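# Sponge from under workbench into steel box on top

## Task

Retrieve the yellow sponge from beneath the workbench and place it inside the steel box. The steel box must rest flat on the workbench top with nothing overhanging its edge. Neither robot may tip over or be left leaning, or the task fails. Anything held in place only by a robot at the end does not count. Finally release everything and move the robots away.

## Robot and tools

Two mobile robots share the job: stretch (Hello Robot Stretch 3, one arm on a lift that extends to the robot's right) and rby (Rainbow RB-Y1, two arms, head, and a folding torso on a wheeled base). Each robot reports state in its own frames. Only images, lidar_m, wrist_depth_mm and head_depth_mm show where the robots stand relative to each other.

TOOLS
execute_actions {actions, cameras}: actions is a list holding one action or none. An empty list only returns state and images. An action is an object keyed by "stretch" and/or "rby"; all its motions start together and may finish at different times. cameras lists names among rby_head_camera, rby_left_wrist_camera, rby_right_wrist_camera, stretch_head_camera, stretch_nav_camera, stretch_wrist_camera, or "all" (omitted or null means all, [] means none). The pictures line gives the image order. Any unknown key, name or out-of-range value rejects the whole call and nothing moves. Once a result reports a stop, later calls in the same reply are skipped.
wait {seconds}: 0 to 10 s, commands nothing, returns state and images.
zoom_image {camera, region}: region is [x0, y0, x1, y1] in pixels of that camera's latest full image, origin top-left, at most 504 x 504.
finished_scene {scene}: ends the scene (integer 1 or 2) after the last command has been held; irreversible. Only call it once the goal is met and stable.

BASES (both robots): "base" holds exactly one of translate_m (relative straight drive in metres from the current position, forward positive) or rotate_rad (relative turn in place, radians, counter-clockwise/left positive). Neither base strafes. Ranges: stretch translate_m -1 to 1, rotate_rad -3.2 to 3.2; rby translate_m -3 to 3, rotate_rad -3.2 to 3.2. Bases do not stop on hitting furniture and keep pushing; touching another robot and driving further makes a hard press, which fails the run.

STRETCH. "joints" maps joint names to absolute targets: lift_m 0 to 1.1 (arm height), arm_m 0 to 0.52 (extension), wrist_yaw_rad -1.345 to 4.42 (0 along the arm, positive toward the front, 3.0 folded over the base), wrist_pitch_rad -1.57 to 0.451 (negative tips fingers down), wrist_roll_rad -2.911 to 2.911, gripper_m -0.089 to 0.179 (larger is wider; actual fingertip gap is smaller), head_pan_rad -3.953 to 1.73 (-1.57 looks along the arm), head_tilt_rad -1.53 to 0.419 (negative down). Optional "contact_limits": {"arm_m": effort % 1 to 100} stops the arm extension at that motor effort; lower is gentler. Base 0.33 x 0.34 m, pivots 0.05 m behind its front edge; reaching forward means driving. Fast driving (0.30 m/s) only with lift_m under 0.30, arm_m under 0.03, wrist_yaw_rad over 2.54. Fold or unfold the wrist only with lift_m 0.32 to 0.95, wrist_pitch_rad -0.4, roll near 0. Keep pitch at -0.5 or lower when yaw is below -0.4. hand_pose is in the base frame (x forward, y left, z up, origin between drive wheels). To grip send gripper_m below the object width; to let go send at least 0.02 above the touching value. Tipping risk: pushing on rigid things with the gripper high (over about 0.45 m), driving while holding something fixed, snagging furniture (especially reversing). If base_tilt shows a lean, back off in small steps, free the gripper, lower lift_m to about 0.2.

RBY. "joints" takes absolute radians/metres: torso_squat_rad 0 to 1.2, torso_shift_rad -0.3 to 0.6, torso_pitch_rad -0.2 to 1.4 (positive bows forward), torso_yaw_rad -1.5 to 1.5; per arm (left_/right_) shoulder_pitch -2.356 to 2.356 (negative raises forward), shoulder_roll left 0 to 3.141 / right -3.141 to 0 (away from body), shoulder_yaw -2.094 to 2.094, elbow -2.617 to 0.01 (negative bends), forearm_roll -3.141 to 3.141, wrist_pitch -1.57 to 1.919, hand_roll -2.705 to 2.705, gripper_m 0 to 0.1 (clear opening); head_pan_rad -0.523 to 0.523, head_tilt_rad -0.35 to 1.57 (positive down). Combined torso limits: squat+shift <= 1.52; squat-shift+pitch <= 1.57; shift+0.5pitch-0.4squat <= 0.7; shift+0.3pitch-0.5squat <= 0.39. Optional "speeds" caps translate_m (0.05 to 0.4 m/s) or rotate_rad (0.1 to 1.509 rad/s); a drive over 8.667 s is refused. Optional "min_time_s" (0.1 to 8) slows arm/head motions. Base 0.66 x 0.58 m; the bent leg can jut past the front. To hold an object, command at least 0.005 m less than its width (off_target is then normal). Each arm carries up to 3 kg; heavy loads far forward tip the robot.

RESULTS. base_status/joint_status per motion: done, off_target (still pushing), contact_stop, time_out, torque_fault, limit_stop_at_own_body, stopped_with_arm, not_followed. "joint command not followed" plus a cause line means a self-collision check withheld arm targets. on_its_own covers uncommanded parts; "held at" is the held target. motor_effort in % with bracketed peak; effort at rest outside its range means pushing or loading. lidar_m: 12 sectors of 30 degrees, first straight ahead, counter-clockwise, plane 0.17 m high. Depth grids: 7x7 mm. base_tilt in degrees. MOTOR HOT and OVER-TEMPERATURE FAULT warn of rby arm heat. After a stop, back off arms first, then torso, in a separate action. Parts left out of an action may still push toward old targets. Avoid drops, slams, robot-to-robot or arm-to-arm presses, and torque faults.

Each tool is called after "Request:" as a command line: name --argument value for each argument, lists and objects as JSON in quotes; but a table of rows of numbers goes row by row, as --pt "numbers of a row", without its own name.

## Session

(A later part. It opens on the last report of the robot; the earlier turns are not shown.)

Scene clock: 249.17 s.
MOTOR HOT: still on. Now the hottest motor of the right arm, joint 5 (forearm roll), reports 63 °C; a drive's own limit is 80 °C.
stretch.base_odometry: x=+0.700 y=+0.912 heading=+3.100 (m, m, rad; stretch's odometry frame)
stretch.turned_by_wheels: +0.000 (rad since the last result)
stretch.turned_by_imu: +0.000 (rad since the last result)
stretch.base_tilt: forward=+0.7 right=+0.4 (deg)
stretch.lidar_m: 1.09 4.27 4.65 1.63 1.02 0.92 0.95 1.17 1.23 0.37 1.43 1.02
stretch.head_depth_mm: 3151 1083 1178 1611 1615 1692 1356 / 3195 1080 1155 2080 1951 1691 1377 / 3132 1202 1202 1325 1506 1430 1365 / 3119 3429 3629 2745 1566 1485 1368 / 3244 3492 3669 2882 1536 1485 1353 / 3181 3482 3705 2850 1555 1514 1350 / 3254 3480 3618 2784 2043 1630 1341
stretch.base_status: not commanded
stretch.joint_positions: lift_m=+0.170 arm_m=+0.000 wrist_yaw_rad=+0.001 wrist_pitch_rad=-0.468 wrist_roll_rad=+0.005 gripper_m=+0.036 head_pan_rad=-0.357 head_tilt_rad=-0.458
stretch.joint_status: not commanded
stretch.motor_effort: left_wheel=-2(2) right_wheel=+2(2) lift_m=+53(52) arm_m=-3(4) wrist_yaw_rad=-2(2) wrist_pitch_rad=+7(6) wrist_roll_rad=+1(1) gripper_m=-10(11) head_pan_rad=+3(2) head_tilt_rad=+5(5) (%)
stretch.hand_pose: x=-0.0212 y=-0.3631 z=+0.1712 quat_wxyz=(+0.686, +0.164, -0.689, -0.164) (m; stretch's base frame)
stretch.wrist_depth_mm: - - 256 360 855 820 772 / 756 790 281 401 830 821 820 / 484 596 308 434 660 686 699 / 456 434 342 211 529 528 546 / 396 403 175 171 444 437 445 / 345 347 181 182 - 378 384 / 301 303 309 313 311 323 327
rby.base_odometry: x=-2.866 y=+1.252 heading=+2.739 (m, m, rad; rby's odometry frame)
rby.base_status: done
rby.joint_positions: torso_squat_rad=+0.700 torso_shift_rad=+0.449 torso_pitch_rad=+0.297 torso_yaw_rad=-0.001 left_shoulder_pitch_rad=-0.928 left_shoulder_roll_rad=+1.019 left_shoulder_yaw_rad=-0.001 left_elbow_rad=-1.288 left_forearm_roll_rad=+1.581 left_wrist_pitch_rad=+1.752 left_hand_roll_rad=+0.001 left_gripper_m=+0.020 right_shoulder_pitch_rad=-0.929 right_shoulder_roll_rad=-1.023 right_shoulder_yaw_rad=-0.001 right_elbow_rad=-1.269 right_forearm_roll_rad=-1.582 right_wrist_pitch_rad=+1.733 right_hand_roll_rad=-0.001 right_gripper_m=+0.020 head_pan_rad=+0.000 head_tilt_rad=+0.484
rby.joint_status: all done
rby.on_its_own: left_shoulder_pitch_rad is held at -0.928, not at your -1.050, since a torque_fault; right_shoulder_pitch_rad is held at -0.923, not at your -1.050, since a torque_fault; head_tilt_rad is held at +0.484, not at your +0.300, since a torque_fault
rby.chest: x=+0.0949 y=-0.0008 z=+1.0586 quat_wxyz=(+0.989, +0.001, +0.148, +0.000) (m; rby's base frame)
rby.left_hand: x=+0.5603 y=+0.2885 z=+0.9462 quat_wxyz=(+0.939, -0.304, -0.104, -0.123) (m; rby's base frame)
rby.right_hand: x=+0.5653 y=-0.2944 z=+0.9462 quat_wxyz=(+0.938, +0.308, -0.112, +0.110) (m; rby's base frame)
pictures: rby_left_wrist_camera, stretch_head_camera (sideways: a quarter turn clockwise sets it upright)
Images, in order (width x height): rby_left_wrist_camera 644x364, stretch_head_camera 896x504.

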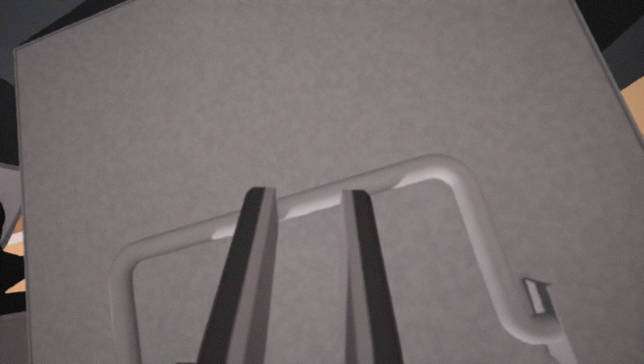

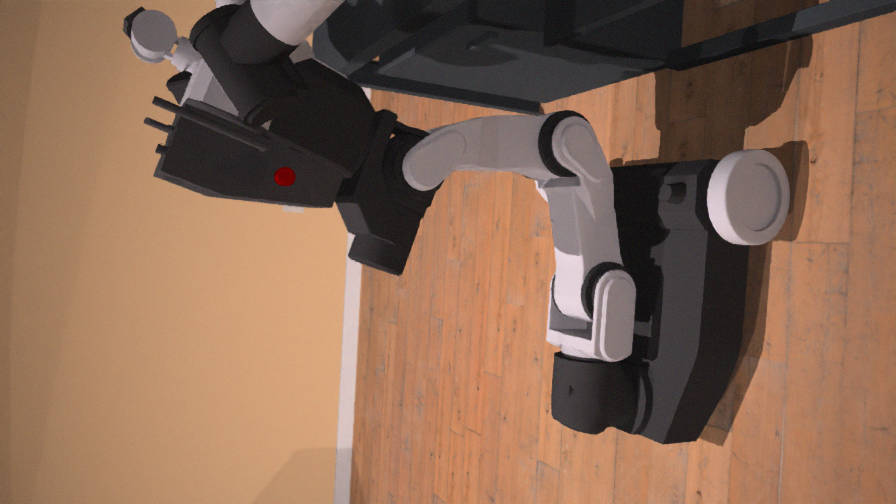

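Request:
execute_actions --actions '[{"rby":{"joints":{"torso_squat_rad":0.76,"left_forearm_roll_rad":1.45,"right_forearm_roll_rad":-1.45,"head_tilt_rad":0.7},"min_time_s":1.5}}]' --cameras '["rby_head_camera","rby_left_wrist_camera","rby_right_wrist_camera"]'

Scene clock: 251.23 s.
MOTOR HOT: cleared. Now the hottest motor of the right arm, joint 5 (forearm roll), reports 62 °C.
stretch.base_odometry: x=+0.700 y=+0.912 heading=+3.100 (m, m, rad; stretch's odometry frame)
stretch.turned_by_wheels: +0.000 (rad since the last result)
stretch.turned_by_imu: +0.000 (rad since the last result)
stretch.base_tilt: forward=+0.5 right=+0.3 (deg)
stretch.lidar_m: 1.10 4.28 4.66 1.63 1.02 0.92 0.95 1.17 1.23 0.36 1.44 1.02
stretch.head_depth_mm: 3168 1083 1129 1609 1626 1668 1355 / 3169 1100 1155 2092 1958 1675 1368 / 3205 1303 1223 1325 1516 1419 1370 / 3176 3553 3782 2756 1573 1483 1353 / 3212 3384 3696 2804 1538 1487 1353 / 3241 3493 3689 2808 1567 1500 1353 / 3226 3444 3759 2748 2063 1616 1330
stretch.base_status: not commanded
stretch.joint_positions: lift_m=+0.170 arm_m=+0.000 wrist_yaw_rad=+0.001 wrist_pitch_rad=-0.468 wrist_roll_rad=+0.005 gripper_m=+0.036 head_pan_rad=-0.357 head_tilt_rad=-0.458
stretch.joint_status: not commanded
stretch.motor_effort: left_wheel=-2(2) right_wheel=+2(2) lift_m=+52(52) arm_m=-3(3) wrist_yaw_rad=-2(1) wrist_pitch_rad=+6(7) wrist_roll_rad=+2(1) gripper_m=-11(10) head_pan_rad=+3(3) head_tilt_rad=+5(6) (%)
stretch.hand_pose: x=-0.0212 y=-0.3631 z=+0.1712 quat_wxyz=(+0.686, +0.164, -0.689, -0.164) (m; stretch's base frame)
stretch.wrist_depth_mm: - - 256 359 850 824 775 / 771 801 281 407 863 873 806 / 485 586 306 441 673 706 715 / 460 436 341 211 535 540 551 / 396 403 175 170 435 442 453 / 342 348 181 181 - 378 384 / 296 302 306 312 314 326 330
rby.base_odometry: x=-2.866 y=+1.252 heading=+2.740 (m, m, rad; rby's odometry frame)
rby.base_status: not commanded
rby.joint_positions: torso_squat_rad=+0.711 torso_shift_rad=+0.448 torso_pitch_rad=+0.294 torso_yaw_rad=-0.001 left_shoulder_pitch_rad=-0.928 left_shoulder_roll_rad=+1.019 left_shoulder_yaw_rad=-0.001 left_elbow_rad=-1.288 left_forearm_roll_rad=+1.450 left_wrist_pitch_rad=+1.752 left_hand_roll_rad=+0.001 left_gripper_m=+0.020 right_shoulder_pitch_rad=-0.935 right_shoulder_roll_rad=-1.028 right_shoulder_yaw_rad=-0.006 right_elbow_rad=-1.270 right_forearm_roll_rad=-1.581 right_wrist_pitch_rad=+1.732 right_hand_roll_rad=-0.001 right_gripper_m=+0.020 head_pan_rad=+0.000 head_tilt_rad=+0.700
rby.joint_status: torso_squat_rad stopped_with_arm (moved +0.011 of +0.060); right_forearm_roll_rad contact_stop (moved +0.001 of +0.132); the others done
rby.on_its_own: torso_squat_rad is held at +0.711, not at your +0.760, since it stopped_with_arm; left_shoulder_pitch_rad is held at -0.928, not at your -1.050, since a torque_fault; right_shoulder_pitch_rad is held at -0.935, not at your -1.050, since a torque_fault; right_shoulder_roll_rad is held at -1.027, not at your -1.000, since a contact_stop; right_forearm_roll_rad is held at -1.581, not at your -1.450, since a contact_stop
rby.chest: x=+0.0913 y=-0.0009 z=+1.0548 quat_wxyz=(+0.989, +0.001, +0.147, +0.000) (m; rby's base frame)
rby.left_hand: x=+0.5653 y=+0.3128 z=+0.9294 quat_wxyz=(+0.958, -0.243, -0.110, -0.105) (m; rby's base frame)
rby.right_hand: x=+0.5640 y=-0.2958 z=+0.9489 quat_wxyz=(+0.938, +0.306, -0.120, +0.111) (m; rby's base frame)
pictures: rby_head_camera, rby_left_wrist_camera, rby_right_wrist_camera
Images, in order (width x height): rby_head_camera 896x504, rby_left_wrist_camera 644x364, rby_right_wrist_camera 644x364.

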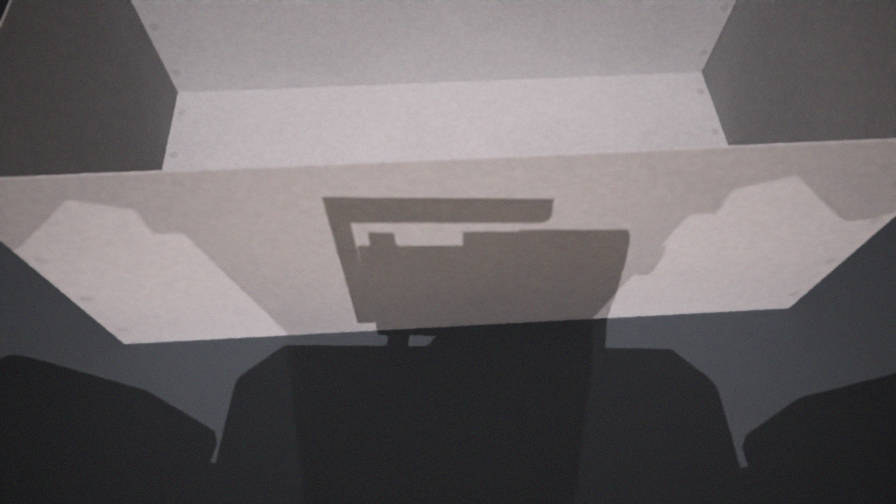

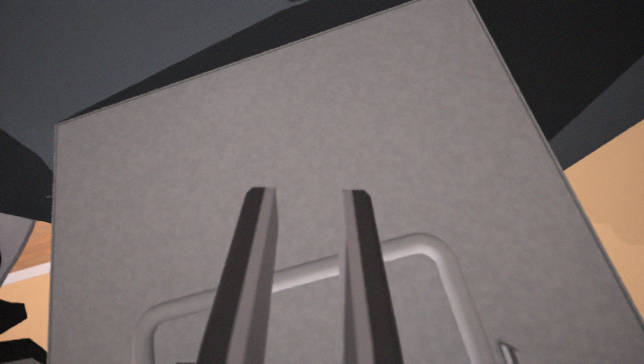

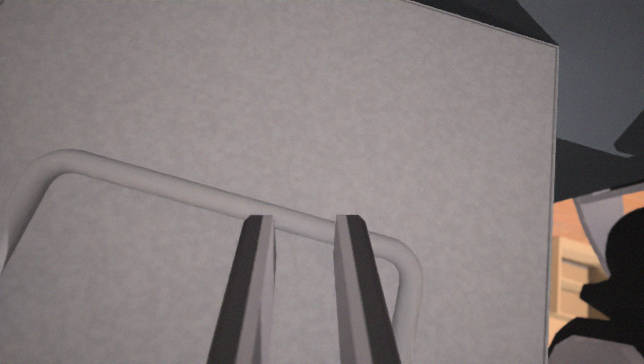

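Request:
execute_actions --actions '[{"rby":{"joints":{"right_shoulder_roll_rad":-1.15,"right_elbow_rad":-1.1,"right_shoulder_pitch_rad":-0.93,"left_shoulder_roll_rad":1.15,"left_elbow_rad":-1.1},"min_time_s":1.5}}]' --cameras '["rby_head_camera","rby_left_wrist_camera","rby_right_wrist_camera"]'

Scene clock: 253.40 s.
stretch.base_odometry: x=+0.700 y=+0.912 heading=+3.100 (m, m, rad; stretch's odometry frame)
stretch.turned_by_wheels: +0.000 (rad since the last result)
stretch.turned_by_imu: +0.000 (rad since the last result)
stretch.base_tilt: forward=+0.7 right=+0.3 (deg)
stretch.lidar_m: 1.10 4.27 4.67 1.62 1.02 0.92 0.95 1.17 1.23 0.36 1.44 1.02
stretch.head_depth_mm: 3179 1087 1176 1614 1622 1682 1359 / 3174 1107 1165 2061 1953 1671 1373 / 3185 1315 1204 1326 1504 1411 1366 / 3212 3420 3786 2721 1559 1471 1352 / 3208 3421 3725 2872 1535 1485 1350 / 3190 3455 3701 2819 1562 1526 1342 / 3184 3495 3779 2805 2061 1604 1342
stretch.base_status: not commanded
stretch.joint_positions: lift_m=+0.170 arm_m=+0.000 wrist_yaw_rad=+0.001 wrist_pitch_rad=-0.468 wrist_roll_rad=+0.005 gripper_m=+0.036 head_pan_rad=-0.357 head_tilt_rad=-0.458
stretch.joint_status: not commanded
stretch.motor_effort: left_wheel=-2(2) right_wheel=+1(2) lift_m=+52(52) arm_m=-3(3) wrist_yaw_rad=-2(1) wrist_pitch_rad=+6(7) wrist_roll_rad=+2(2) gripper_m=-9(9) head_pan_rad=+3(2) head_tilt_rad=+6(5) (%)
stretch.hand_pose: x=-0.0212 y=-0.3631 z=+0.1712 quat_wxyz=(+0.686, +0.164, -0.689, -0.164) (m; stretch's base frame)
stretch.wrist_depth_mm: - - 257 354 868 831 765 / 742 786 281 405 873 862 810 / 480 600 309 434 671 672 731 / 462 435 338 213 515 537 566 / 396 402 174 171 440 438 453 / 344 353 180 182 - 372 378 / 297 301 305 311 318 323 330
rby.base_odometry: x=-2.866 y=+1.252 heading=+2.740 (m, m, rad; rby's odometry frame)
rby.base_status: not commanded
rby.joint_positions: torso_squat_rad=+0.711 torso_shift_rad=+0.448 torso_pitch_rad=+0.294 torso_yaw_rad=-0.001 left_shoulder_pitch_rad=-0.928 left_shoulder_roll_rad=+1.150 left_shoulder_yaw_rad=-0.001 left_elbow_rad=-1.100 left_forearm_roll_rad=+1.450 left_wrist_pitch_rad=+1.752 left_hand_roll_rad=+0.001 left_gripper_m=+0.020 right_shoulder_pitch_rad=-0.930 right_shoulder_roll_rad=-1.150 right_shoulder_yaw_rad=-0.006 right_elbow_rad=-1.100 right_forearm_roll_rad=-1.581 right_wrist_pitch_rad=+1.732 right_hand_roll_rad=-0.001 right_gripper_m=+0.020 head_pan_rad=+0.000 head_tilt_rad=+0.700
rby.joint_status: all done
rby.on_its_own: torso_squat_rad is held at +0.711, not at your +0.760, since it stopped_with_arm; left_shoulder_pitch_rad is held at -0.928, not at your -1.050, since a torque_fault; right_forearm_roll_rad is held at -1.581, not at your -1.450, since a contact_stop
rby.chest: x=+0.0914 y=-0.0009 z=+1.0548 quat_wxyz=(+0.989, +0.001, +0.147, +0.000) (m; rby's base frame)
rby.left_hand: x=+0.5602 y=+0.3986 z=+0.9342 quat_wxyz=(+0.972, -0.214, -0.100, +0.004) (m; rby's base frame)
rby.right_hand: x=+0.5636 y=-0.3748 z=+0.9509 quat_wxyz=(+0.953, +0.278, -0.116, +0.010) (m; rby's base frame)
pictures: rby_head_camera, rby_left_wrist_camera, rby_right_wrist_camera
Images, in order (width x height): rby_head_camera 896x504, rby_left_wrist_camera 644x364, rby_right_wrist_camera 644x364.

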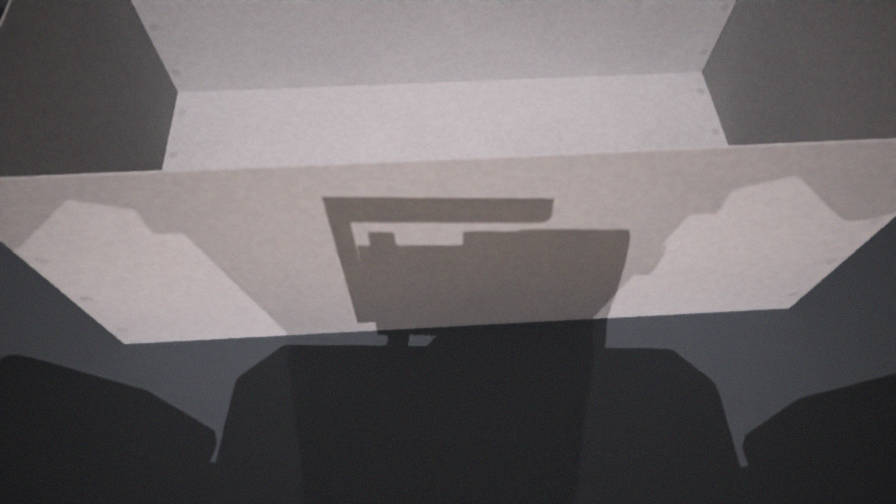

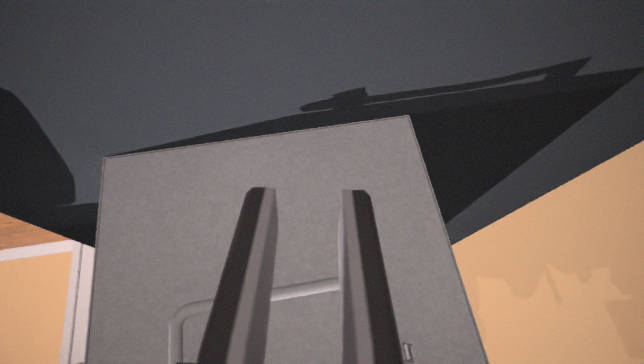

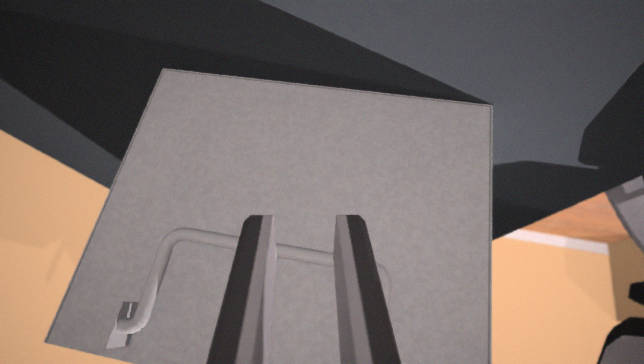

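Request:
execute_actions --actions '[{"rby":{"base":{"translate_m":-0.7},"joints":{"torso_squat_rad":0.3,"torso_shift_rad":0.1,"head_tilt_rad":0.35,"left_shoulder_roll_rad":1.3,"right_shoulder_roll_rad":-1.3}}}]' --cameras '["rby_head_camera","stretch_head_camera"]'

Scene clock: 257.13 s.
stretch.base_odometry: x=+0.700 y=+0.912 heading=+3.100 (m, m, rad; stretch's odometry frame)
stretch.turned_by_wheels: +0.000 (rad since the last result)
stretch.turned_by_imu: +0.001 (rad since the last result)
stretch.base_tilt: forward=+0.6 right=+0.4 (deg)
stretch.lidar_m: 1.15 1.37 4.65 1.63 1.02 0.92 0.96 1.17 1.23 0.36 1.44 1.45
stretch.head_depth_mm: 3162 3475 1929 1611 1629 1670 1360 / 3169 3411 3626 2645 2045 1665 1368 / 3198 3403 3718 2896 2106 1670 1363 / 3210 3498 3673 2890 2119 1657 1365 / 3131 3477 3680 2850 2087 1641 1352 / 1532 744 3777 2871 2062 1617 1350 / 638 3394 3785 2791 1754 1533 1336
stretch.base_status: not commanded
stretch.joint_positions: lift_m=+0.170 arm_m=+0.000 wrist_yaw_rad=+0.001 wrist_pitch_rad=-0.468 wrist_roll_rad=+0.005 gripper_m=+0.036 head_pan_rad=-0.357 head_tilt_rad=-0.458
stretch.joint_status: not commanded
stretch.motor_effort: left_wheel=-2(2) right_wheel=+2(2) lift_m=+52(52) arm_m=-3(4) wrist_yaw_rad=-1(1) wrist_pitch_rad=+6(6) wrist_roll_rad=+1(1) gripper_m=-10(8) head_pan_rad=+3(3) head_tilt_rad=+5(5) (%)
stretch.hand_pose: x=-0.0212 y=-0.3631 z=+0.1712 quat_wxyz=(+0.686, +0.164, -0.689, -0.164) (m; stretch's base frame)
stretch.wrist_depth_mm: - - 255 364 882 786 766 / 759 792 282 403 858 850 813 / 483 585 307 433 665 686 697 / 456 434 340 211 525 518 560 / 390 403 175 171 439 444 455 / 337 349 181 181 - 366 384 / 298 305 304 314 315 329 328
rby.base_odometry: x=-2.222 y=+0.978 heading=+2.738 (m, m, rad; rby's odometry frame)
rby.base_status: done
rby.joint_positions: torso_squat_rad=+0.300 torso_shift_rad=+0.100 torso_pitch_rad=+0.295 torso_yaw_rad=-0.001 left_shoulder_pitch_rad=-0.928 left_shoulder_roll_rad=+1.300 left_shoulder_yaw_rad=-0.001 left_elbow_rad=-1.100 left_forearm_roll_rad=+1.450 left_wrist_pitch_rad=+1.752 left_hand_roll_rad=+0.001 left_gripper_m=+0.020 right_shoulder_pitch_rad=-0.930 right_shoulder_roll_rad=-1.300 right_shoulder_yaw_rad=-0.006 right_elbow_rad=-1.100 right_forearm_roll_rad=-1.581 right_wrist_pitch_rad=+1.732 right_hand_roll_rad=-0.001 right_gripper_m=+0.020 head_pan_rad=+0.000 head_tilt_rad=+0.350
rby.joint_status: all done
rby.on_its_own: left_shoulder_pitch_rad is held at -0.928, not at your -1.050, since a torque_fault; right_forearm_roll_rad is held at -1.581, not at your -1.450, since a contact_stop
rby.chest: x=-0.0714 y=-0.0011 z=+1.2420 quat_wxyz=(+0.989, +0.001, +0.147, +0.000) (m; rby's base frame)
rby.left_hand: x=+0.3876 y=+0.4557 z=+1.1643 quat_wxyz=(+0.979, -0.152, -0.128, +0.034) (m; rby's base frame)
rby.right_hand: x=+0.3923 y=-0.4308 z=+1.1777 quat_wxyz=(+0.965, +0.216, -0.145, -0.017) (m; rby's base frame)
pictures: rby_head_camera, stretch_head_camera (sideways: a quarter turn clockwise sets it upright)
Images, in order (width x height): rby_head_camera 896x504, stretch_head_camera 896x504.

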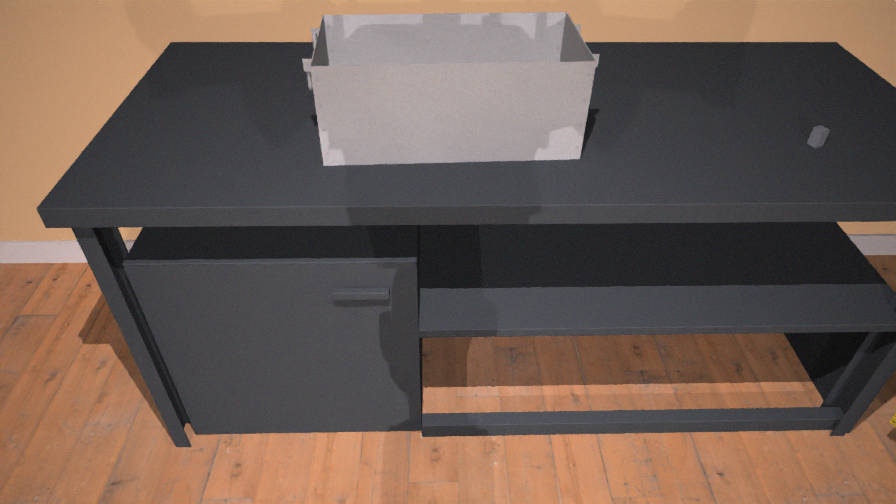

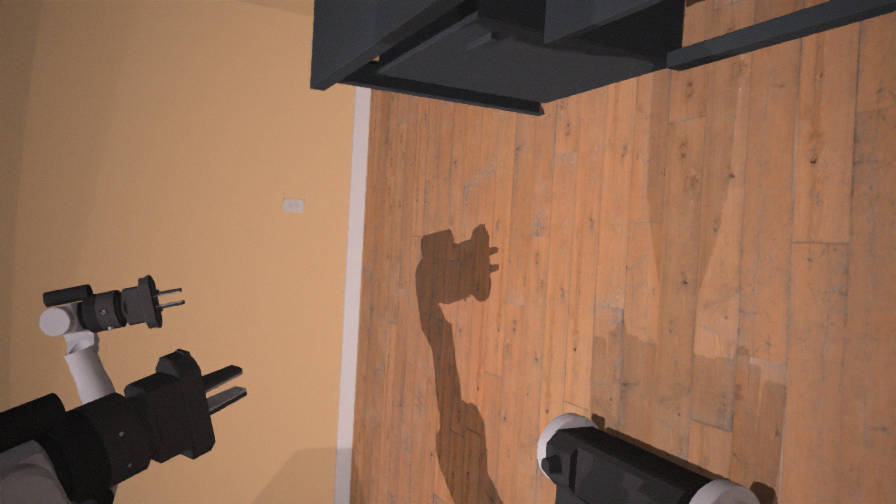

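Request:
execute_actions --actions '[{"rby":{"base":{"translate_m":-0.9},"joints":{"left_shoulder_roll_rad":0.4,"right_shoulder_roll_rad":-0.4,"left_shoulder_pitch_rad":-0.3,"right_shoulder_pitch_rad":-0.3}},"stretch":{"joints":{"wrist_yaw_rad":1.5,"head_pan_rad":-1.2,"head_tilt_rad":-0.2}}}]' --cameras '[]'

Request:
execute_actions --actions '[{"stretch":{"base":{"rotate_rad":-0.4},"joints":{"lift_m":1.09,"wrist_pitch_rad":0}}}]' --cameras '[]'

Request:
execute_actions --actions '[{"stretch":{"base":{"translate_m":0.7}}}]' --cameras '["stretch_head_camera","rby_head_camera"]'

Scene clock: 261.73 s.
stretch.base_odometry: x=+0.700 y=+0.912 heading=+3.100 (m, m, rad; stretch's odometry frame)
stretch.turned_by_wheels: +0.000 (rad since the last result)
stretch.turned_by_imu: +0.001 (rad since the last result)
stretch.base_tilt: forward=+0.7 right=+0.4 (deg)
stretch.lidar_m: 3.66 1.76 4.65 1.63 1.02 0.92 0.95 1.17 1.23 0.52 1.44 0.25
stretch.head_depth_mm: 1176 1207 1239 1276 1276 924 695 / 1264 1306 1344 1375 1329 910 691 / 1369 1418 1461 1504 1330 902 686 / 1495 1566 1614 1649 1312 894 683 / 1667 1707 1784 1811 1294 888 753 / 1835 1904 1983 1500 1212 883 1097 / 2065 2145 2267 1626 1188 1002 1168
stretch.base_status: not commanded
stretch.joint_positions: lift_m=+0.170 arm_m=+0.000 wrist_yaw_rad=+1.497 wrist_pitch_rad=-0.468 wrist_roll_rad=+0.005 gripper_m=+0.036 head_pan_rad=-1.193 head_tilt_rad=-0.212
stretch.joint_status: all done
stretch.motor_effort: left_wheel=-2(2) right_wheel=+2(2) lift_m=+52(52) arm_m=-3(4) wrist_yaw_rad=+2(2) wrist_pitch_rad=+6(6) wrist_roll_rad=+1(1) gripper_m=-10(9) head_pan_rad=-3(33) head_tilt_rad=+7(32) (%)
stretch.hand_pose: x=+0.1958 y=-0.1614 z=+0.1712 quat_wxyz=(+0.615, +0.589, -0.394, +0.346) (m; stretch's base frame)
stretch.wrist_depth_mm: - - - - - - 982 / 755 798 830 870 908 925 930 / 578 600 615 645 651 666 650 / 468 474 475 209 522 522 548 / 391 403 175 170 441 441 444 / 340 344 179 182 - 370 381 / 300 304 305 315 314 322 326
rby.base_odometry: x=-1.394 y=+0.624 heading=+2.737 (m, m, rad; rby's odometry frame)
rby.base_status: done
rby.joint_positions: torso_squat_rad=+0.300 torso_shift_rad=+0.100 torso_pitch_rad=+0.295 torso_yaw_rad=-0.001 left_shoulder_pitch_rad=-0.300 left_shoulder_roll_rad=+0.400 left_shoulder_yaw_rad=-0.001 left_elbow_rad=-1.100 left_forearm_roll_rad=+1.450 left_wrist_pitch_rad=+1.752 left_hand_roll_rad=+0.001 left_gripper_m=+0.020 right_shoulder_pitch_rad=-0.300 right_shoulder_roll_rad=-0.400 right_shoulder_yaw_rad=-0.005 right_elbow_rad=-1.100 right_forearm_roll_rad=-1.581 right_wrist_pitch_rad=+1.732 right_hand_roll_rad=-0.001 right_gripper_m=+0.020 head_pan_rad=+0.000 head_tilt_rad=+0.350
rby.joint_status: all done
rby.on_its_own: right_forearm_roll_rad is held at -1.581, not at your -1.450, since a contact_stop
rby.chest: x=-0.0714 y=-0.0011 z=+1.2420 quat_wxyz=(+0.989, +0.001, +0.147, +0.000) (m; rby's base frame)
rby.left_hand: x=+0.1356 y=+0.1508 z=+0.8378 quat_wxyz=(+0.827, -0.495, +0.248, +0.101) (m; rby's base frame)
rby.right_hand: x=+0.1535 y=-0.1403 z=+0.8594 quat_wxyz=(+0.795, +0.551, +0.225, -0.114) (m; rby's base frame)
pictures: none
No camera images: the call's "cameras" was empty. Leave "cameras" out to get every camera's image.

Scene clock: 270.93 s.
stretch.base_odometry: x=+0.700 y=+0.912 heading=+2.700 (m, m, rad; stretch's odometry frame)
stretch.turned_by_wheels: -0.400 (rad since the last result)
stretch.turned_by_imu: -0.394 (rad since the last result)
stretch.base_tilt: forward=+0.6 right=+0.4 (deg)
stretch.lidar_m: 1.76 2.03 1.76 4.18 1.39 0.97 0.92 0.98 1.28 0.89 0.52 1.45
stretch.head_depth_mm: 1040 1074 1109 1144 1189 1237 1249 / 1074 1109 1148 1188 1228 1278 - / 1111 1161 1191 - - - - / 1152 1191 1242 - - - - / 1191 1246 1284 - - - - / 1233 1284 1340 1386 - - - / 1296 1352 1398 1467 1347 955 -
stretch.base_status: done
stretch.joint_positions: lift_m=+1.090 arm_m=+0.000 wrist_yaw_rad=+1.498 wrist_pitch_rad=-0.024 wrist_roll_rad=+0.005 gripper_m=+0.036 head_pan_rad=-1.193 head_tilt_rad=-0.211
stretch.joint_status: all done
stretch.motor_effort: left_wheel=+2(5) right_wheel=-3(7) lift_m=+53(57) arm_m=-3(4) wrist_yaw_rad=+2(1) wrist_pitch_rad=+9(9) wrist_roll_rad=+1(1) gripper_m=-10(10) head_pan_rad=-2(2) head_tilt_rad=+7(7) (%)
stretch.hand_pose: x=+0.2335 y=-0.1639 z=+1.1981 quat_wxyz=(+0.523, +0.489, -0.513, +0.474) (m; stretch's base frame)
stretch.wrist_depth_mm: - - - - - - - / - - - - - - - / - - - - - - - / - - - 214 - - - / - - 174 170 - - - / - - 181 182 - - - / - - - - 802 800 811
rby.base_odometry: x=-1.394 y=+0.624 heading=+2.737 (m, m, rad; rby's odometry frame)
rby.base_status: not commanded
rby.joint_positions: torso_squat_rad=+0.300 torso_shift_rad=+0.100 torso_pitch_rad=+0.295 torso_yaw_rad=-0.001 left_shoulder_pitch_rad=-0.300 left_shoulder_roll_rad=+0.400 left_shoulder_yaw_rad=-0.001 left_elbow_rad=-1.100 left_forearm_roll_rad=+1.450 left_wrist_pitch_rad=+1.752 left_hand_roll_rad=+0.001 left_gripper_m=+0.020 right_shoulder_pitch_rad=-0.300 right_shoulder_roll_rad=-0.400 right_shoulder_yaw_rad=-0.005 right_elbow_rad=-1.100 right_forearm_roll_rad=-1.581 right_wrist_pitch_rad=+1.732 right_hand_roll_rad=-0.001 right_gripper_m=+0.020 head_pan_rad=+0.000 head_tilt_rad=+0.350
rby.joint_status: not commanded
rby.on_its_own: right_forearm_roll_rad is held at -1.581, not at your -1.450, since a contact_stop
rby.chest: x=-0.0714 y=-0.0011 z=+1.2420 quat_wxyz=(+0.989, +0.001, +0.147, +0.000) (m; rby's base frame)
rby.left_hand: x=+0.1356 y=+0.1508 z=+0.8378 quat_wxyz=(+0.827, -0.495, +0.248, +0.101) (m; rby's base frame)
rby.right_hand: x=+0.1535 y=-0.1403 z=+0.8594 quat_wxyz=(+0.795, +0.551, +0.225, -0.114) (m; rby's base frame)
pictures: none
No camera images: the call's "cameras" was empty. Leave "cameras" out to get every camera's image.

Scene clock: 279.17 s.
stretch.base_odometry: x=+0.068 y=+1.211 heading=+2.700 (m, m, rad; stretch's odometry frame)
stretch.turned_by_wheels: +0.000 (rad since the last result)
stretch.turned_by_imu: +0.003 (rad since the last result)
stretch.base_tilt: forward=+0.6 right=+0.4 (deg)
stretch.lidar_m: 3.02 3.05 1.48 1.46 2.40 1.70 1.61 0.67 0.63 1.14 0.97 0.83
stretch.head_depth_mm: 1016 1049 1085 1117 1169 922 749 / 1053 1088 1128 1168 1201 957 - / 1089 1132 1169 - - - - / 1125 1170 1216 - - - - / 1174 1220 1260 - - - - / 1223 1265 1320 1357 - - - / 1260 1328 1385 1443 999 718 -
stretch.base_status: done
stretch.joint_positions: lift_m=+1.090 arm_m=+0.000 wrist_yaw_rad=+1.498 wrist_pitch_rad=-0.024 wrist_roll_rad=+0.005 gripper_m=+0.036 head_pan_rad=-1.193 head_tilt_rad=-0.211
stretch.joint_status: not commanded
stretch.motor_effort: left_wheel=+2(6) right_wheel=-3(4) lift_m=+52(53) arm_m=-3(3) wrist_yaw_rad=+2(1) wrist_pitch_rad=+8(8) wrist_roll_rad=+1(1) gripper_m=-10(10) head_pan_rad=-2(2) head_tilt_rad=+7(7) (%)
stretch.hand_pose: x=+0.2335 y=-0.1639 z=+1.1981 quat_wxyz=(+0.523, +0.489, -0.513, +0.474) (m; stretch's base frame)
stretch.wrist_depth_mm: - - - - - - - / - - - - - - - / - - - - - - - / - - - 212 - - - / - - 175 170 - - - / - - 179 181 - 761 749 / - - - - 789 602 641
rby.base_odometry: x=-1.394 y=+0.624 heading=+2.737 (m, m, rad; rby's odometry frame)
rby.base_status: not commanded
rby.joint_positions: torso_squat_rad=+0.300 torso_shift_rad=+0.100 torso_pitch_rad=+0.295 torso_yaw_rad=-0.001 left_shoulder_pitch_rad=-0.300 left_shoulder_roll_rad=+0.400 left_shoulder_yaw_rad=-0.001 left_elbow_rad=-1.100 left_forearm_roll_rad=+1.450 left_wrist_pitch_rad=+1.752 left_hand_roll_rad=+0.001 left_gripper_m=+0.020 right_shoulder_pitch_rad=-0.300 right_shoulder_roll_rad=-0.400 right_shoulder_yaw_rad=-0.005 right_elbow_rad=-1.100 right_forearm_roll_rad=-1.581 right_wrist_pitch_rad=+1.732 right_hand_roll_rad=-0.001 right_gripper_m=+0.020 head_pan_rad=+0.000 head_tilt_rad=+0.350
rby.joint_status: not commanded
rby.on_its_own: right_forearm_roll_rad is held at -1.581, not at your -1.450, since a contact_stop
rby.chest: x=-0.0714 y=-0.0011 z=+1.2420 quat_wxyz=(+0.989, +0.001, +0.147, +0.000) (m; rby's base frame)
rby.left_hand: x=+0.1356 y=+0.1508 z=+0.8378 quat_wxyz=(+0.827, -0.495, +0.248, +0.101) (m; rby's base frame)
rby.right_hand: x=+0.1535 y=-0.1403 z=+0.8594 quat_wxyz=(+0.795, +0.551, +0.225, -0.114) (m; rby's base frame)
pictures: rby_head_camera, stretch_head_camera (sideways: a quarter turn clockwise sets it upright)
Images, in order (width x height): rby_head_camera 896x504, stretch_head_camera 896x504.

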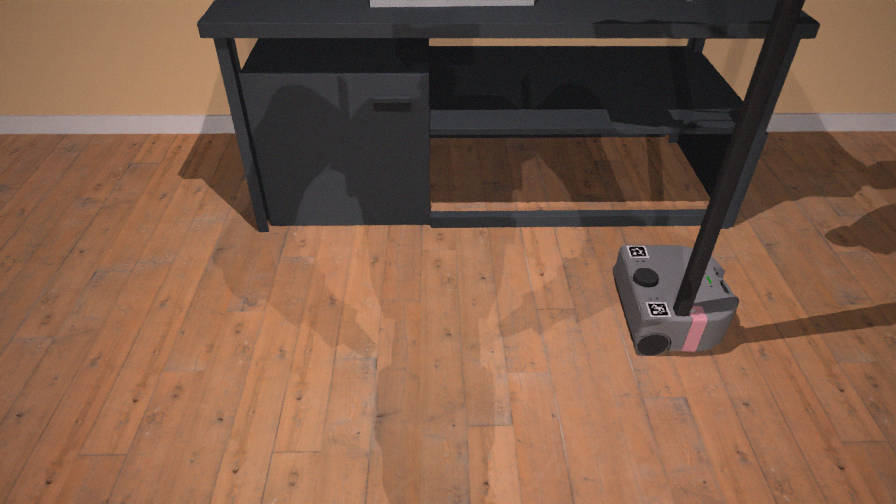

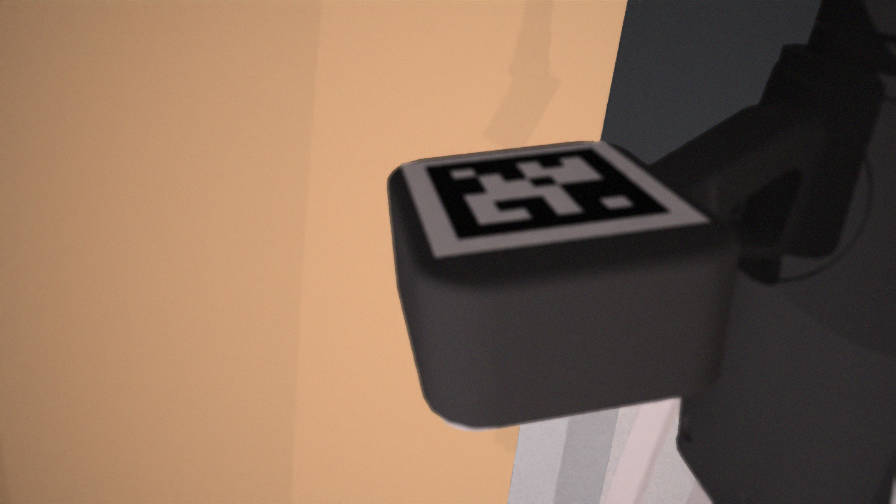

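Request:
execute_actions --actions '[{"stretch":{"base":{"translate_m":0.45},"joints":{"wrist_yaw_rad":0,"head_pan_rad":-1.57,"head_tilt_rad":-0.5}}}]' --cameras '["stretch_wrist_camera","rby_head_camera","stretch_head_camera"]'

Scene clock: 285.13 s.
stretch.base_odometry: x=-0.339 y=+1.404 heading=+2.700 (m, m, rad; stretch's odometry frame)
stretch.turned_by_wheels: +0.000 (rad since the last result)
stretch.turned_by_imu: +0.002 (rad since the last result)
stretch.base_tilt: forward=+0.6 right=+0.2 (deg)
stretch.lidar_m: 2.57 2.65 1.48 1.42 3.05 2.16 2.06 0.98 1.18 0.94 0.52 0.65
stretch.head_depth_mm: 972 - - - - - 875 / 973 - - - - - 878 / 970 - - - - - 874 / 984 1063 - - 656 621 851 / 996 1075 1171 850 656 628 844 / 992 1078 1165 846 652 623 842 / 991 1076 1159 843 650 619 734
stretch.base_status: done
stretch.joint_positions: lift_m=+1.090 arm_m=+0.000 wrist_yaw_rad=+0.003 wrist_pitch_rad=-0.024 wrist_roll_rad=+0.005 gripper_m=+0.036 head_pan_rad=-1.563 head_tilt_rad=-0.494
stretch.joint_status: all done
stretch.motor_effort: left_wheel=+2(6) right_wheel=-3(3) lift_m=+53(53) arm_m=-3(3) wrist_yaw_rad=-3(3) wrist_pitch_rad=+9(9) wrist_roll_rad=+1(1) gripper_m=-10(10) head_pan_rad=-3(21) head_tilt_rad=-5(31) (%)
stretch.hand_pose: x=-0.0208 y=-0.4008 z=+1.1981 quat_wxyz=(+0.705, +0.010, -0.709, -0.008) (m; stretch's base frame)
stretch.wrist_depth_mm: 840 857 857 858 884 917 948 / 860 886 866 896 907 921 990 / 889 892 911 938 950 947 976 / 931 924 924 211 947 977 - / 960 980 175 171 - - - / 581 590 181 182 - - - / 584 625 619 635 761 782 826
rby.base_odometry: x=-1.394 y=+0.624 heading=+2.737 (m, m, rad; rby's odometry frame)
rby.base_status: not commanded
rby.joint_positions: torso_squat_rad=+0.300 torso_shift_rad=+0.100 torso_pitch_rad=+0.295 torso_yaw_rad=-0.001 left_shoulder_pitch_rad=-0.300 left_shoulder_roll_rad=+0.400 left_shoulder_yaw_rad=-0.001 left_elbow_rad=-1.100 left_forearm_roll_rad=+1.450 left_wrist_pitch_rad=+1.752 left_hand_roll_rad=+0.001 left_gripper_m=+0.020 right_shoulder_pitch_rad=-0.300 right_shoulder_roll_rad=-0.400 right_shoulder_yaw_rad=-0.005 right_elbow_rad=-1.100 right_forearm_roll_rad=-1.581 right_wrist_pitch_rad=+1.732 right_hand_roll_rad=-0.001 right_gripper_m=+0.020 head_pan_rad=+0.000 head_tilt_rad=+0.350
rby.joint_status: not commanded
rby.on_its_own: right_forearm_roll_rad is held at -1.581, not at your -1.450, since a contact_stop
rby.chest: x=-0.0714 y=-0.0011 z=+1.2420 quat_wxyz=(+0.989, +0.001, +0.147, +0.000) (m; rby's base frame)
rby.left_hand: x=+0.1356 y=+0.1508 z=+0.8378 quat_wxyz=(+0.827, -0.495, +0.248, +0.101) (m; rby's base frame)
rby.right_hand: x=+0.1535 y=-0.1403 z=+0.8594 quat_wxyz=(+0.795, +0.551, +0.225, -0.114) (m; rby's base frame)
pictures: rby_head_camera, stretch_head_camera (sideways: a quarter turn clockwise sets it upright), stretch_wrist_camera
Images, in order (width x height): rby_head_camera 896x504, stretch_head_camera 896x504, stretch_wrist_camera 644x364.

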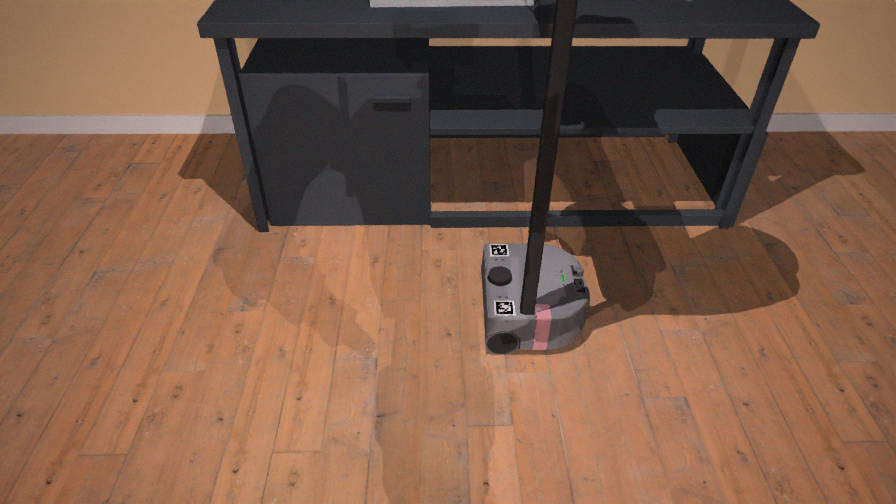

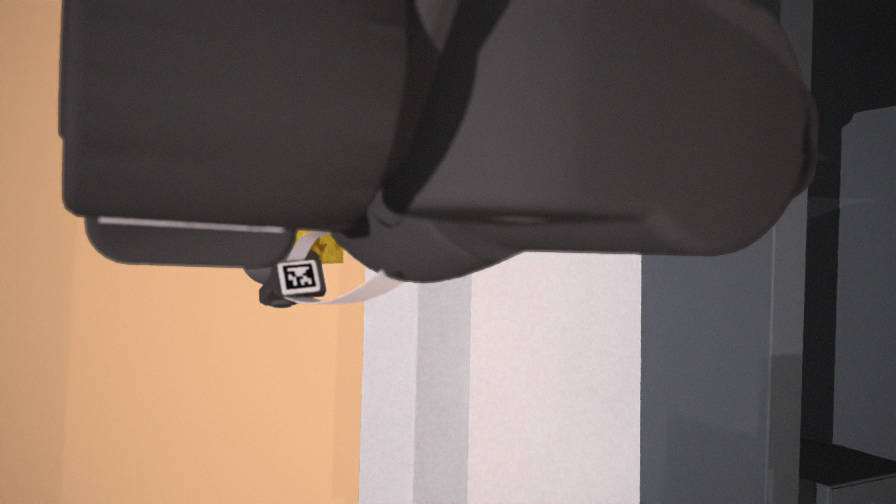

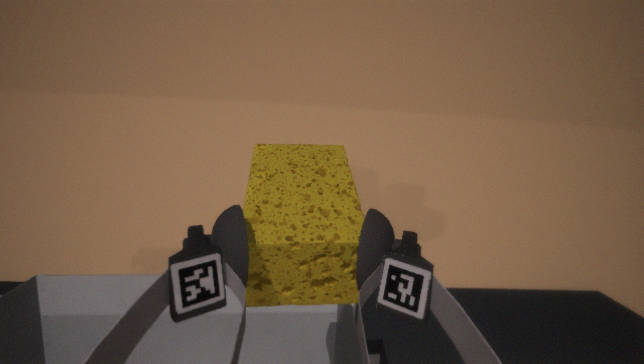

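Request:
execute_actions --actions '[{"stretch":{"base":{"translate_m":0.22},"joints":{"arm_m":0.4}}}]' --cameras '[]'

Request:
execute_actions --actions '[{"stretch":{"joints":{"wrist_pitch_rad":-0.7,"lift_m":1.05}}}]' --cameras '["stretch_wrist_camera","stretch_head_camera"]'

Scene clock: 289.77 s.
stretch.base_odometry: x=-0.538 y=+1.497 heading=+2.700 (m, m, rad; stretch's odometry frame)
stretch.turned_by_wheels: +0.000 (rad since the last result)
stretch.turned_by_imu: +0.001 (rad since the last result)
stretch.base_tilt: forward=+0.6 right=+0.4 (deg)
stretch.lidar_m: 2.35 2.42 2.89 1.43 3.40 2.39 2.28 1.18 1.17 0.47 0.48 0.64
stretch.head_depth_mm: 965 1087 1178 849 650 642 844 / 964 1102 1164 847 647 637 840 / 963 - 1160 839 644 635 833 / 984 1085 1159 838 641 632 834 / 992 1072 1163 832 637 629 710 / 988 1071 1160 820 634 621 707 / 987 1067 1177 943 720 619 708
stretch.base_status: done
stretch.joint_positions: lift_m=+1.090 arm_m=+0.400 wrist_yaw_rad=+0.001 wrist_pitch_rad=-0.024 wrist_roll_rad=+0.005 gripper_m=+0.036 head_pan_rad=-1.563 head_tilt_rad=-0.494
stretch.joint_status: all done
stretch.motor_effort: left_wheel=+2(5) right_wheel=-3(5) lift_m=+53(52) arm_m=+4(5) wrist_yaw_rad=-1(3) wrist_pitch_rad=+8(8) wrist_roll_rad=+1(1) gripper_m=-10(10) head_pan_rad=-2(2) head_tilt_rad=-4(4) (%)
stretch.hand_pose: x=-0.0211 y=-0.8003 z=+1.1981 quat_wxyz=(+0.705, +0.009, -0.709, -0.008) (m; stretch's base frame)
stretch.wrist_depth_mm: 482 492 492 505 520 524 529 / 494 502 511 522 532 535 541 / 509 515 526 540 539 546 559 / 523 541 542 211 552 557 577 / 545 546 175 170 567 590 598 / 554 559 181 180 - 607 607 / 576 590 587 583 609 627 625
rby.base_odometry: x=-1.394 y=+0.624 heading=+2.737 (m, m, rad; rby's odometry frame)
rby.base_status: not commanded
rby.joint_positions: torso_squat_rad=+0.300 torso_shift_rad=+0.100 torso_pitch_rad=+0.295 torso_yaw_rad=-0.001 left_shoulder_pitch_rad=-0.300 left_shoulder_roll_rad=+0.400 left_shoulder_yaw_rad=-0.001 left_elbow_rad=-1.100 left_forearm_roll_rad=+1.450 left_wrist_pitch_rad=+1.752 left_hand_roll_rad=+0.001 left_gripper_m=+0.020 right_shoulder_pitch_rad=-0.300 right_shoulder_roll_rad=-0.400 right_shoulder_yaw_rad=-0.005 right_elbow_rad=-1.100 right_forearm_roll_rad=-1.581 right_wrist_pitch_rad=+1.732 right_hand_roll_rad=-0.001 right_gripper_m=+0.020 head_pan_rad=+0.000 head_tilt_rad=+0.350
rby.joint_status: not commanded
rby.on_its_own: right_forearm_roll_rad is held at -1.581, not at your -1.450, since a contact_stop
rby.chest: x=-0.0714 y=-0.0011 z=+1.2420 quat_wxyz=(+0.989, +0.001, +0.147, +0.000) (m; rby's base frame)
rby.left_hand: x=+0.1356 y=+0.1508 z=+0.8378 quat_wxyz=(+0.827, -0.495, +0.248, +0.101) (m; rby's base frame)
rby.right_hand: x=+0.1535 y=-0.1403 z=+0.8594 quat_wxyz=(+0.795, +0.551, +0.225, -0.114) (m; rby's base frame)
pictures: none
No camera images: the call's "cameras" was empty. Leave "cameras" out to get every camera's image.

Scene clock: 291.00 s.
stretch.base_odometry: x=-0.538 y=+1.497 heading=+2.700 (m, m, rad; stretch's odometry frame)
stretch.turned_by_wheels: +0.000 (rad since the last result)
stretch.turned_by_imu: +0.000 (rad since the last result)
stretch.base_tilt: forward=+0.7 right=+0.3 (deg)
stretch.lidar_m: 2.35 2.42 2.89 1.43 3.36 2.38 2.27 1.18 1.17 0.47 0.48 0.64
stretch.head_depth_mm: 986 - 1167 847 650 640 841 / 985 - 1175 846 648 638 840 / 983 - 1171 844 645 634 833 / 988 1072 1153 838 641 631 830 / 990 1072 1158 833 635 626 710 / 983 1068 1154 818 635 624 706 / 992 1080 1174 939 717 619 711
stretch.base_status: not commanded
stretch.joint_positions: lift_m=+1.050 arm_m=+0.400 wrist_yaw_rad=+0.001 wrist_pitch_rad=-0.708 wrist_roll_rad=+0.005 gripper_m=+0.035 head_pan_rad=-1.563 head_tilt_rad=-0.494
stretch.joint_status: all done
stretch.motor_effort: left_wheel=+2(2) right_wheel=-3(3) lift_m=+31(45) arm_m=+3(4) wrist_yaw_rad=-2(1) wrist_pitch_rad=+3(9) wrist_roll_rad=+1(1) gripper_m=-10(10) head_pan_rad=-3(3) head_tilt_rad=-4(4) (%)
stretch.hand_pose: x=-0.0213 y=-0.7237 z=+1.0042 quat_wxyz=(+0.662, +0.245, -0.665, -0.246) (m; stretch's base frame)
stretch.wrist_depth_mm: 534 538 538 546 551 556 552 / 572 601 596 196 621 619 636 / 509 529 512 186 570 580 600 / 233 240 230 178 258 266 271 / 282 287 171 170 303 324 318 / 314 356 368 367 - 396 332 / 313 339 340 351 348 363 332
rby.base_odometry: x=-1.394 y=+0.624 heading=+2.737 (m, m, rad; rby's odometry frame)
rby.base_status: not commanded
rby.joint_positions: torso_squat_rad=+0.300 torso_shift_rad=+0.100 torso_pitch_rad=+0.295 torso_yaw_rad=-0.001 left_shoulder_pitch_rad=-0.300 left_shoulder_roll_rad=+0.400 left_shoulder_yaw_rad=-0.001 left_elbow_rad=-1.100 left_forearm_roll_rad=+1.450 left_wrist_pitch_rad=+1.752 left_hand_roll_rad=+0.001 left_gripper_m=+0.020 right_shoulder_pitch_rad=-0.300 right_shoulder_roll_rad=-0.400 right_shoulder_yaw_rad=-0.005 right_elbow_rad=-1.100 right_forearm_roll_rad=-1.581 right_wrist_pitch_rad=+1.732 right_hand_roll_rad=-0.001 right_gripper_m=+0.020 head_pan_rad=+0.000 head_tilt_rad=+0.350
rby.joint_status: not commanded
rby.on_its_own: right_forearm_roll_rad is held at -1.581, not at your -1.450, since a contact_stop
rby.chest: x=-0.0714 y=-0.0011 z=+1.2420 quat_wxyz=(+0.989, +0.001, +0.147, +0.000) (m; rby's base frame)
rby.left_hand: x=+0.1356 y=+0.1508 z=+0.8378 quat_wxyz=(+0.827, -0.495, +0.248, +0.101) (m; rby's base frame)
rby.right_hand: x=+0.1535 y=-0.1403 z=+0.8594 quat_wxyz=(+0.795, +0.551, +0.225, -0.114) (m; rby's base frame)
pictures: stretch_head_camera (sideways: a quarter turn clockwise sets it upright), stretch_wrist_camera
Images, in order (width x height): stretch_head_camera 896x504, stretch_wrist_camera 644x364.

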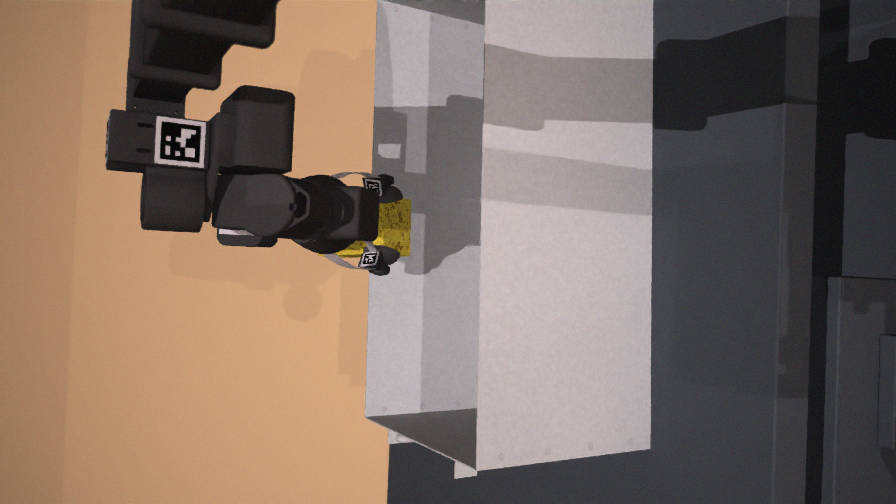

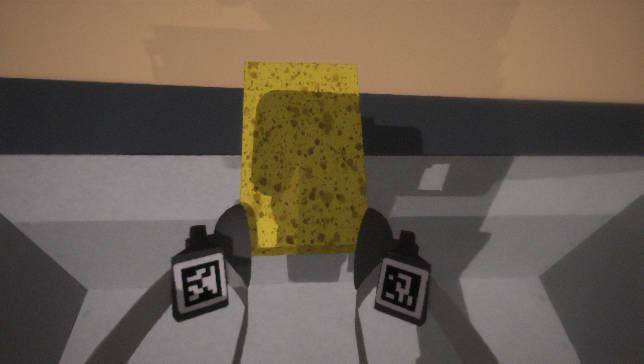

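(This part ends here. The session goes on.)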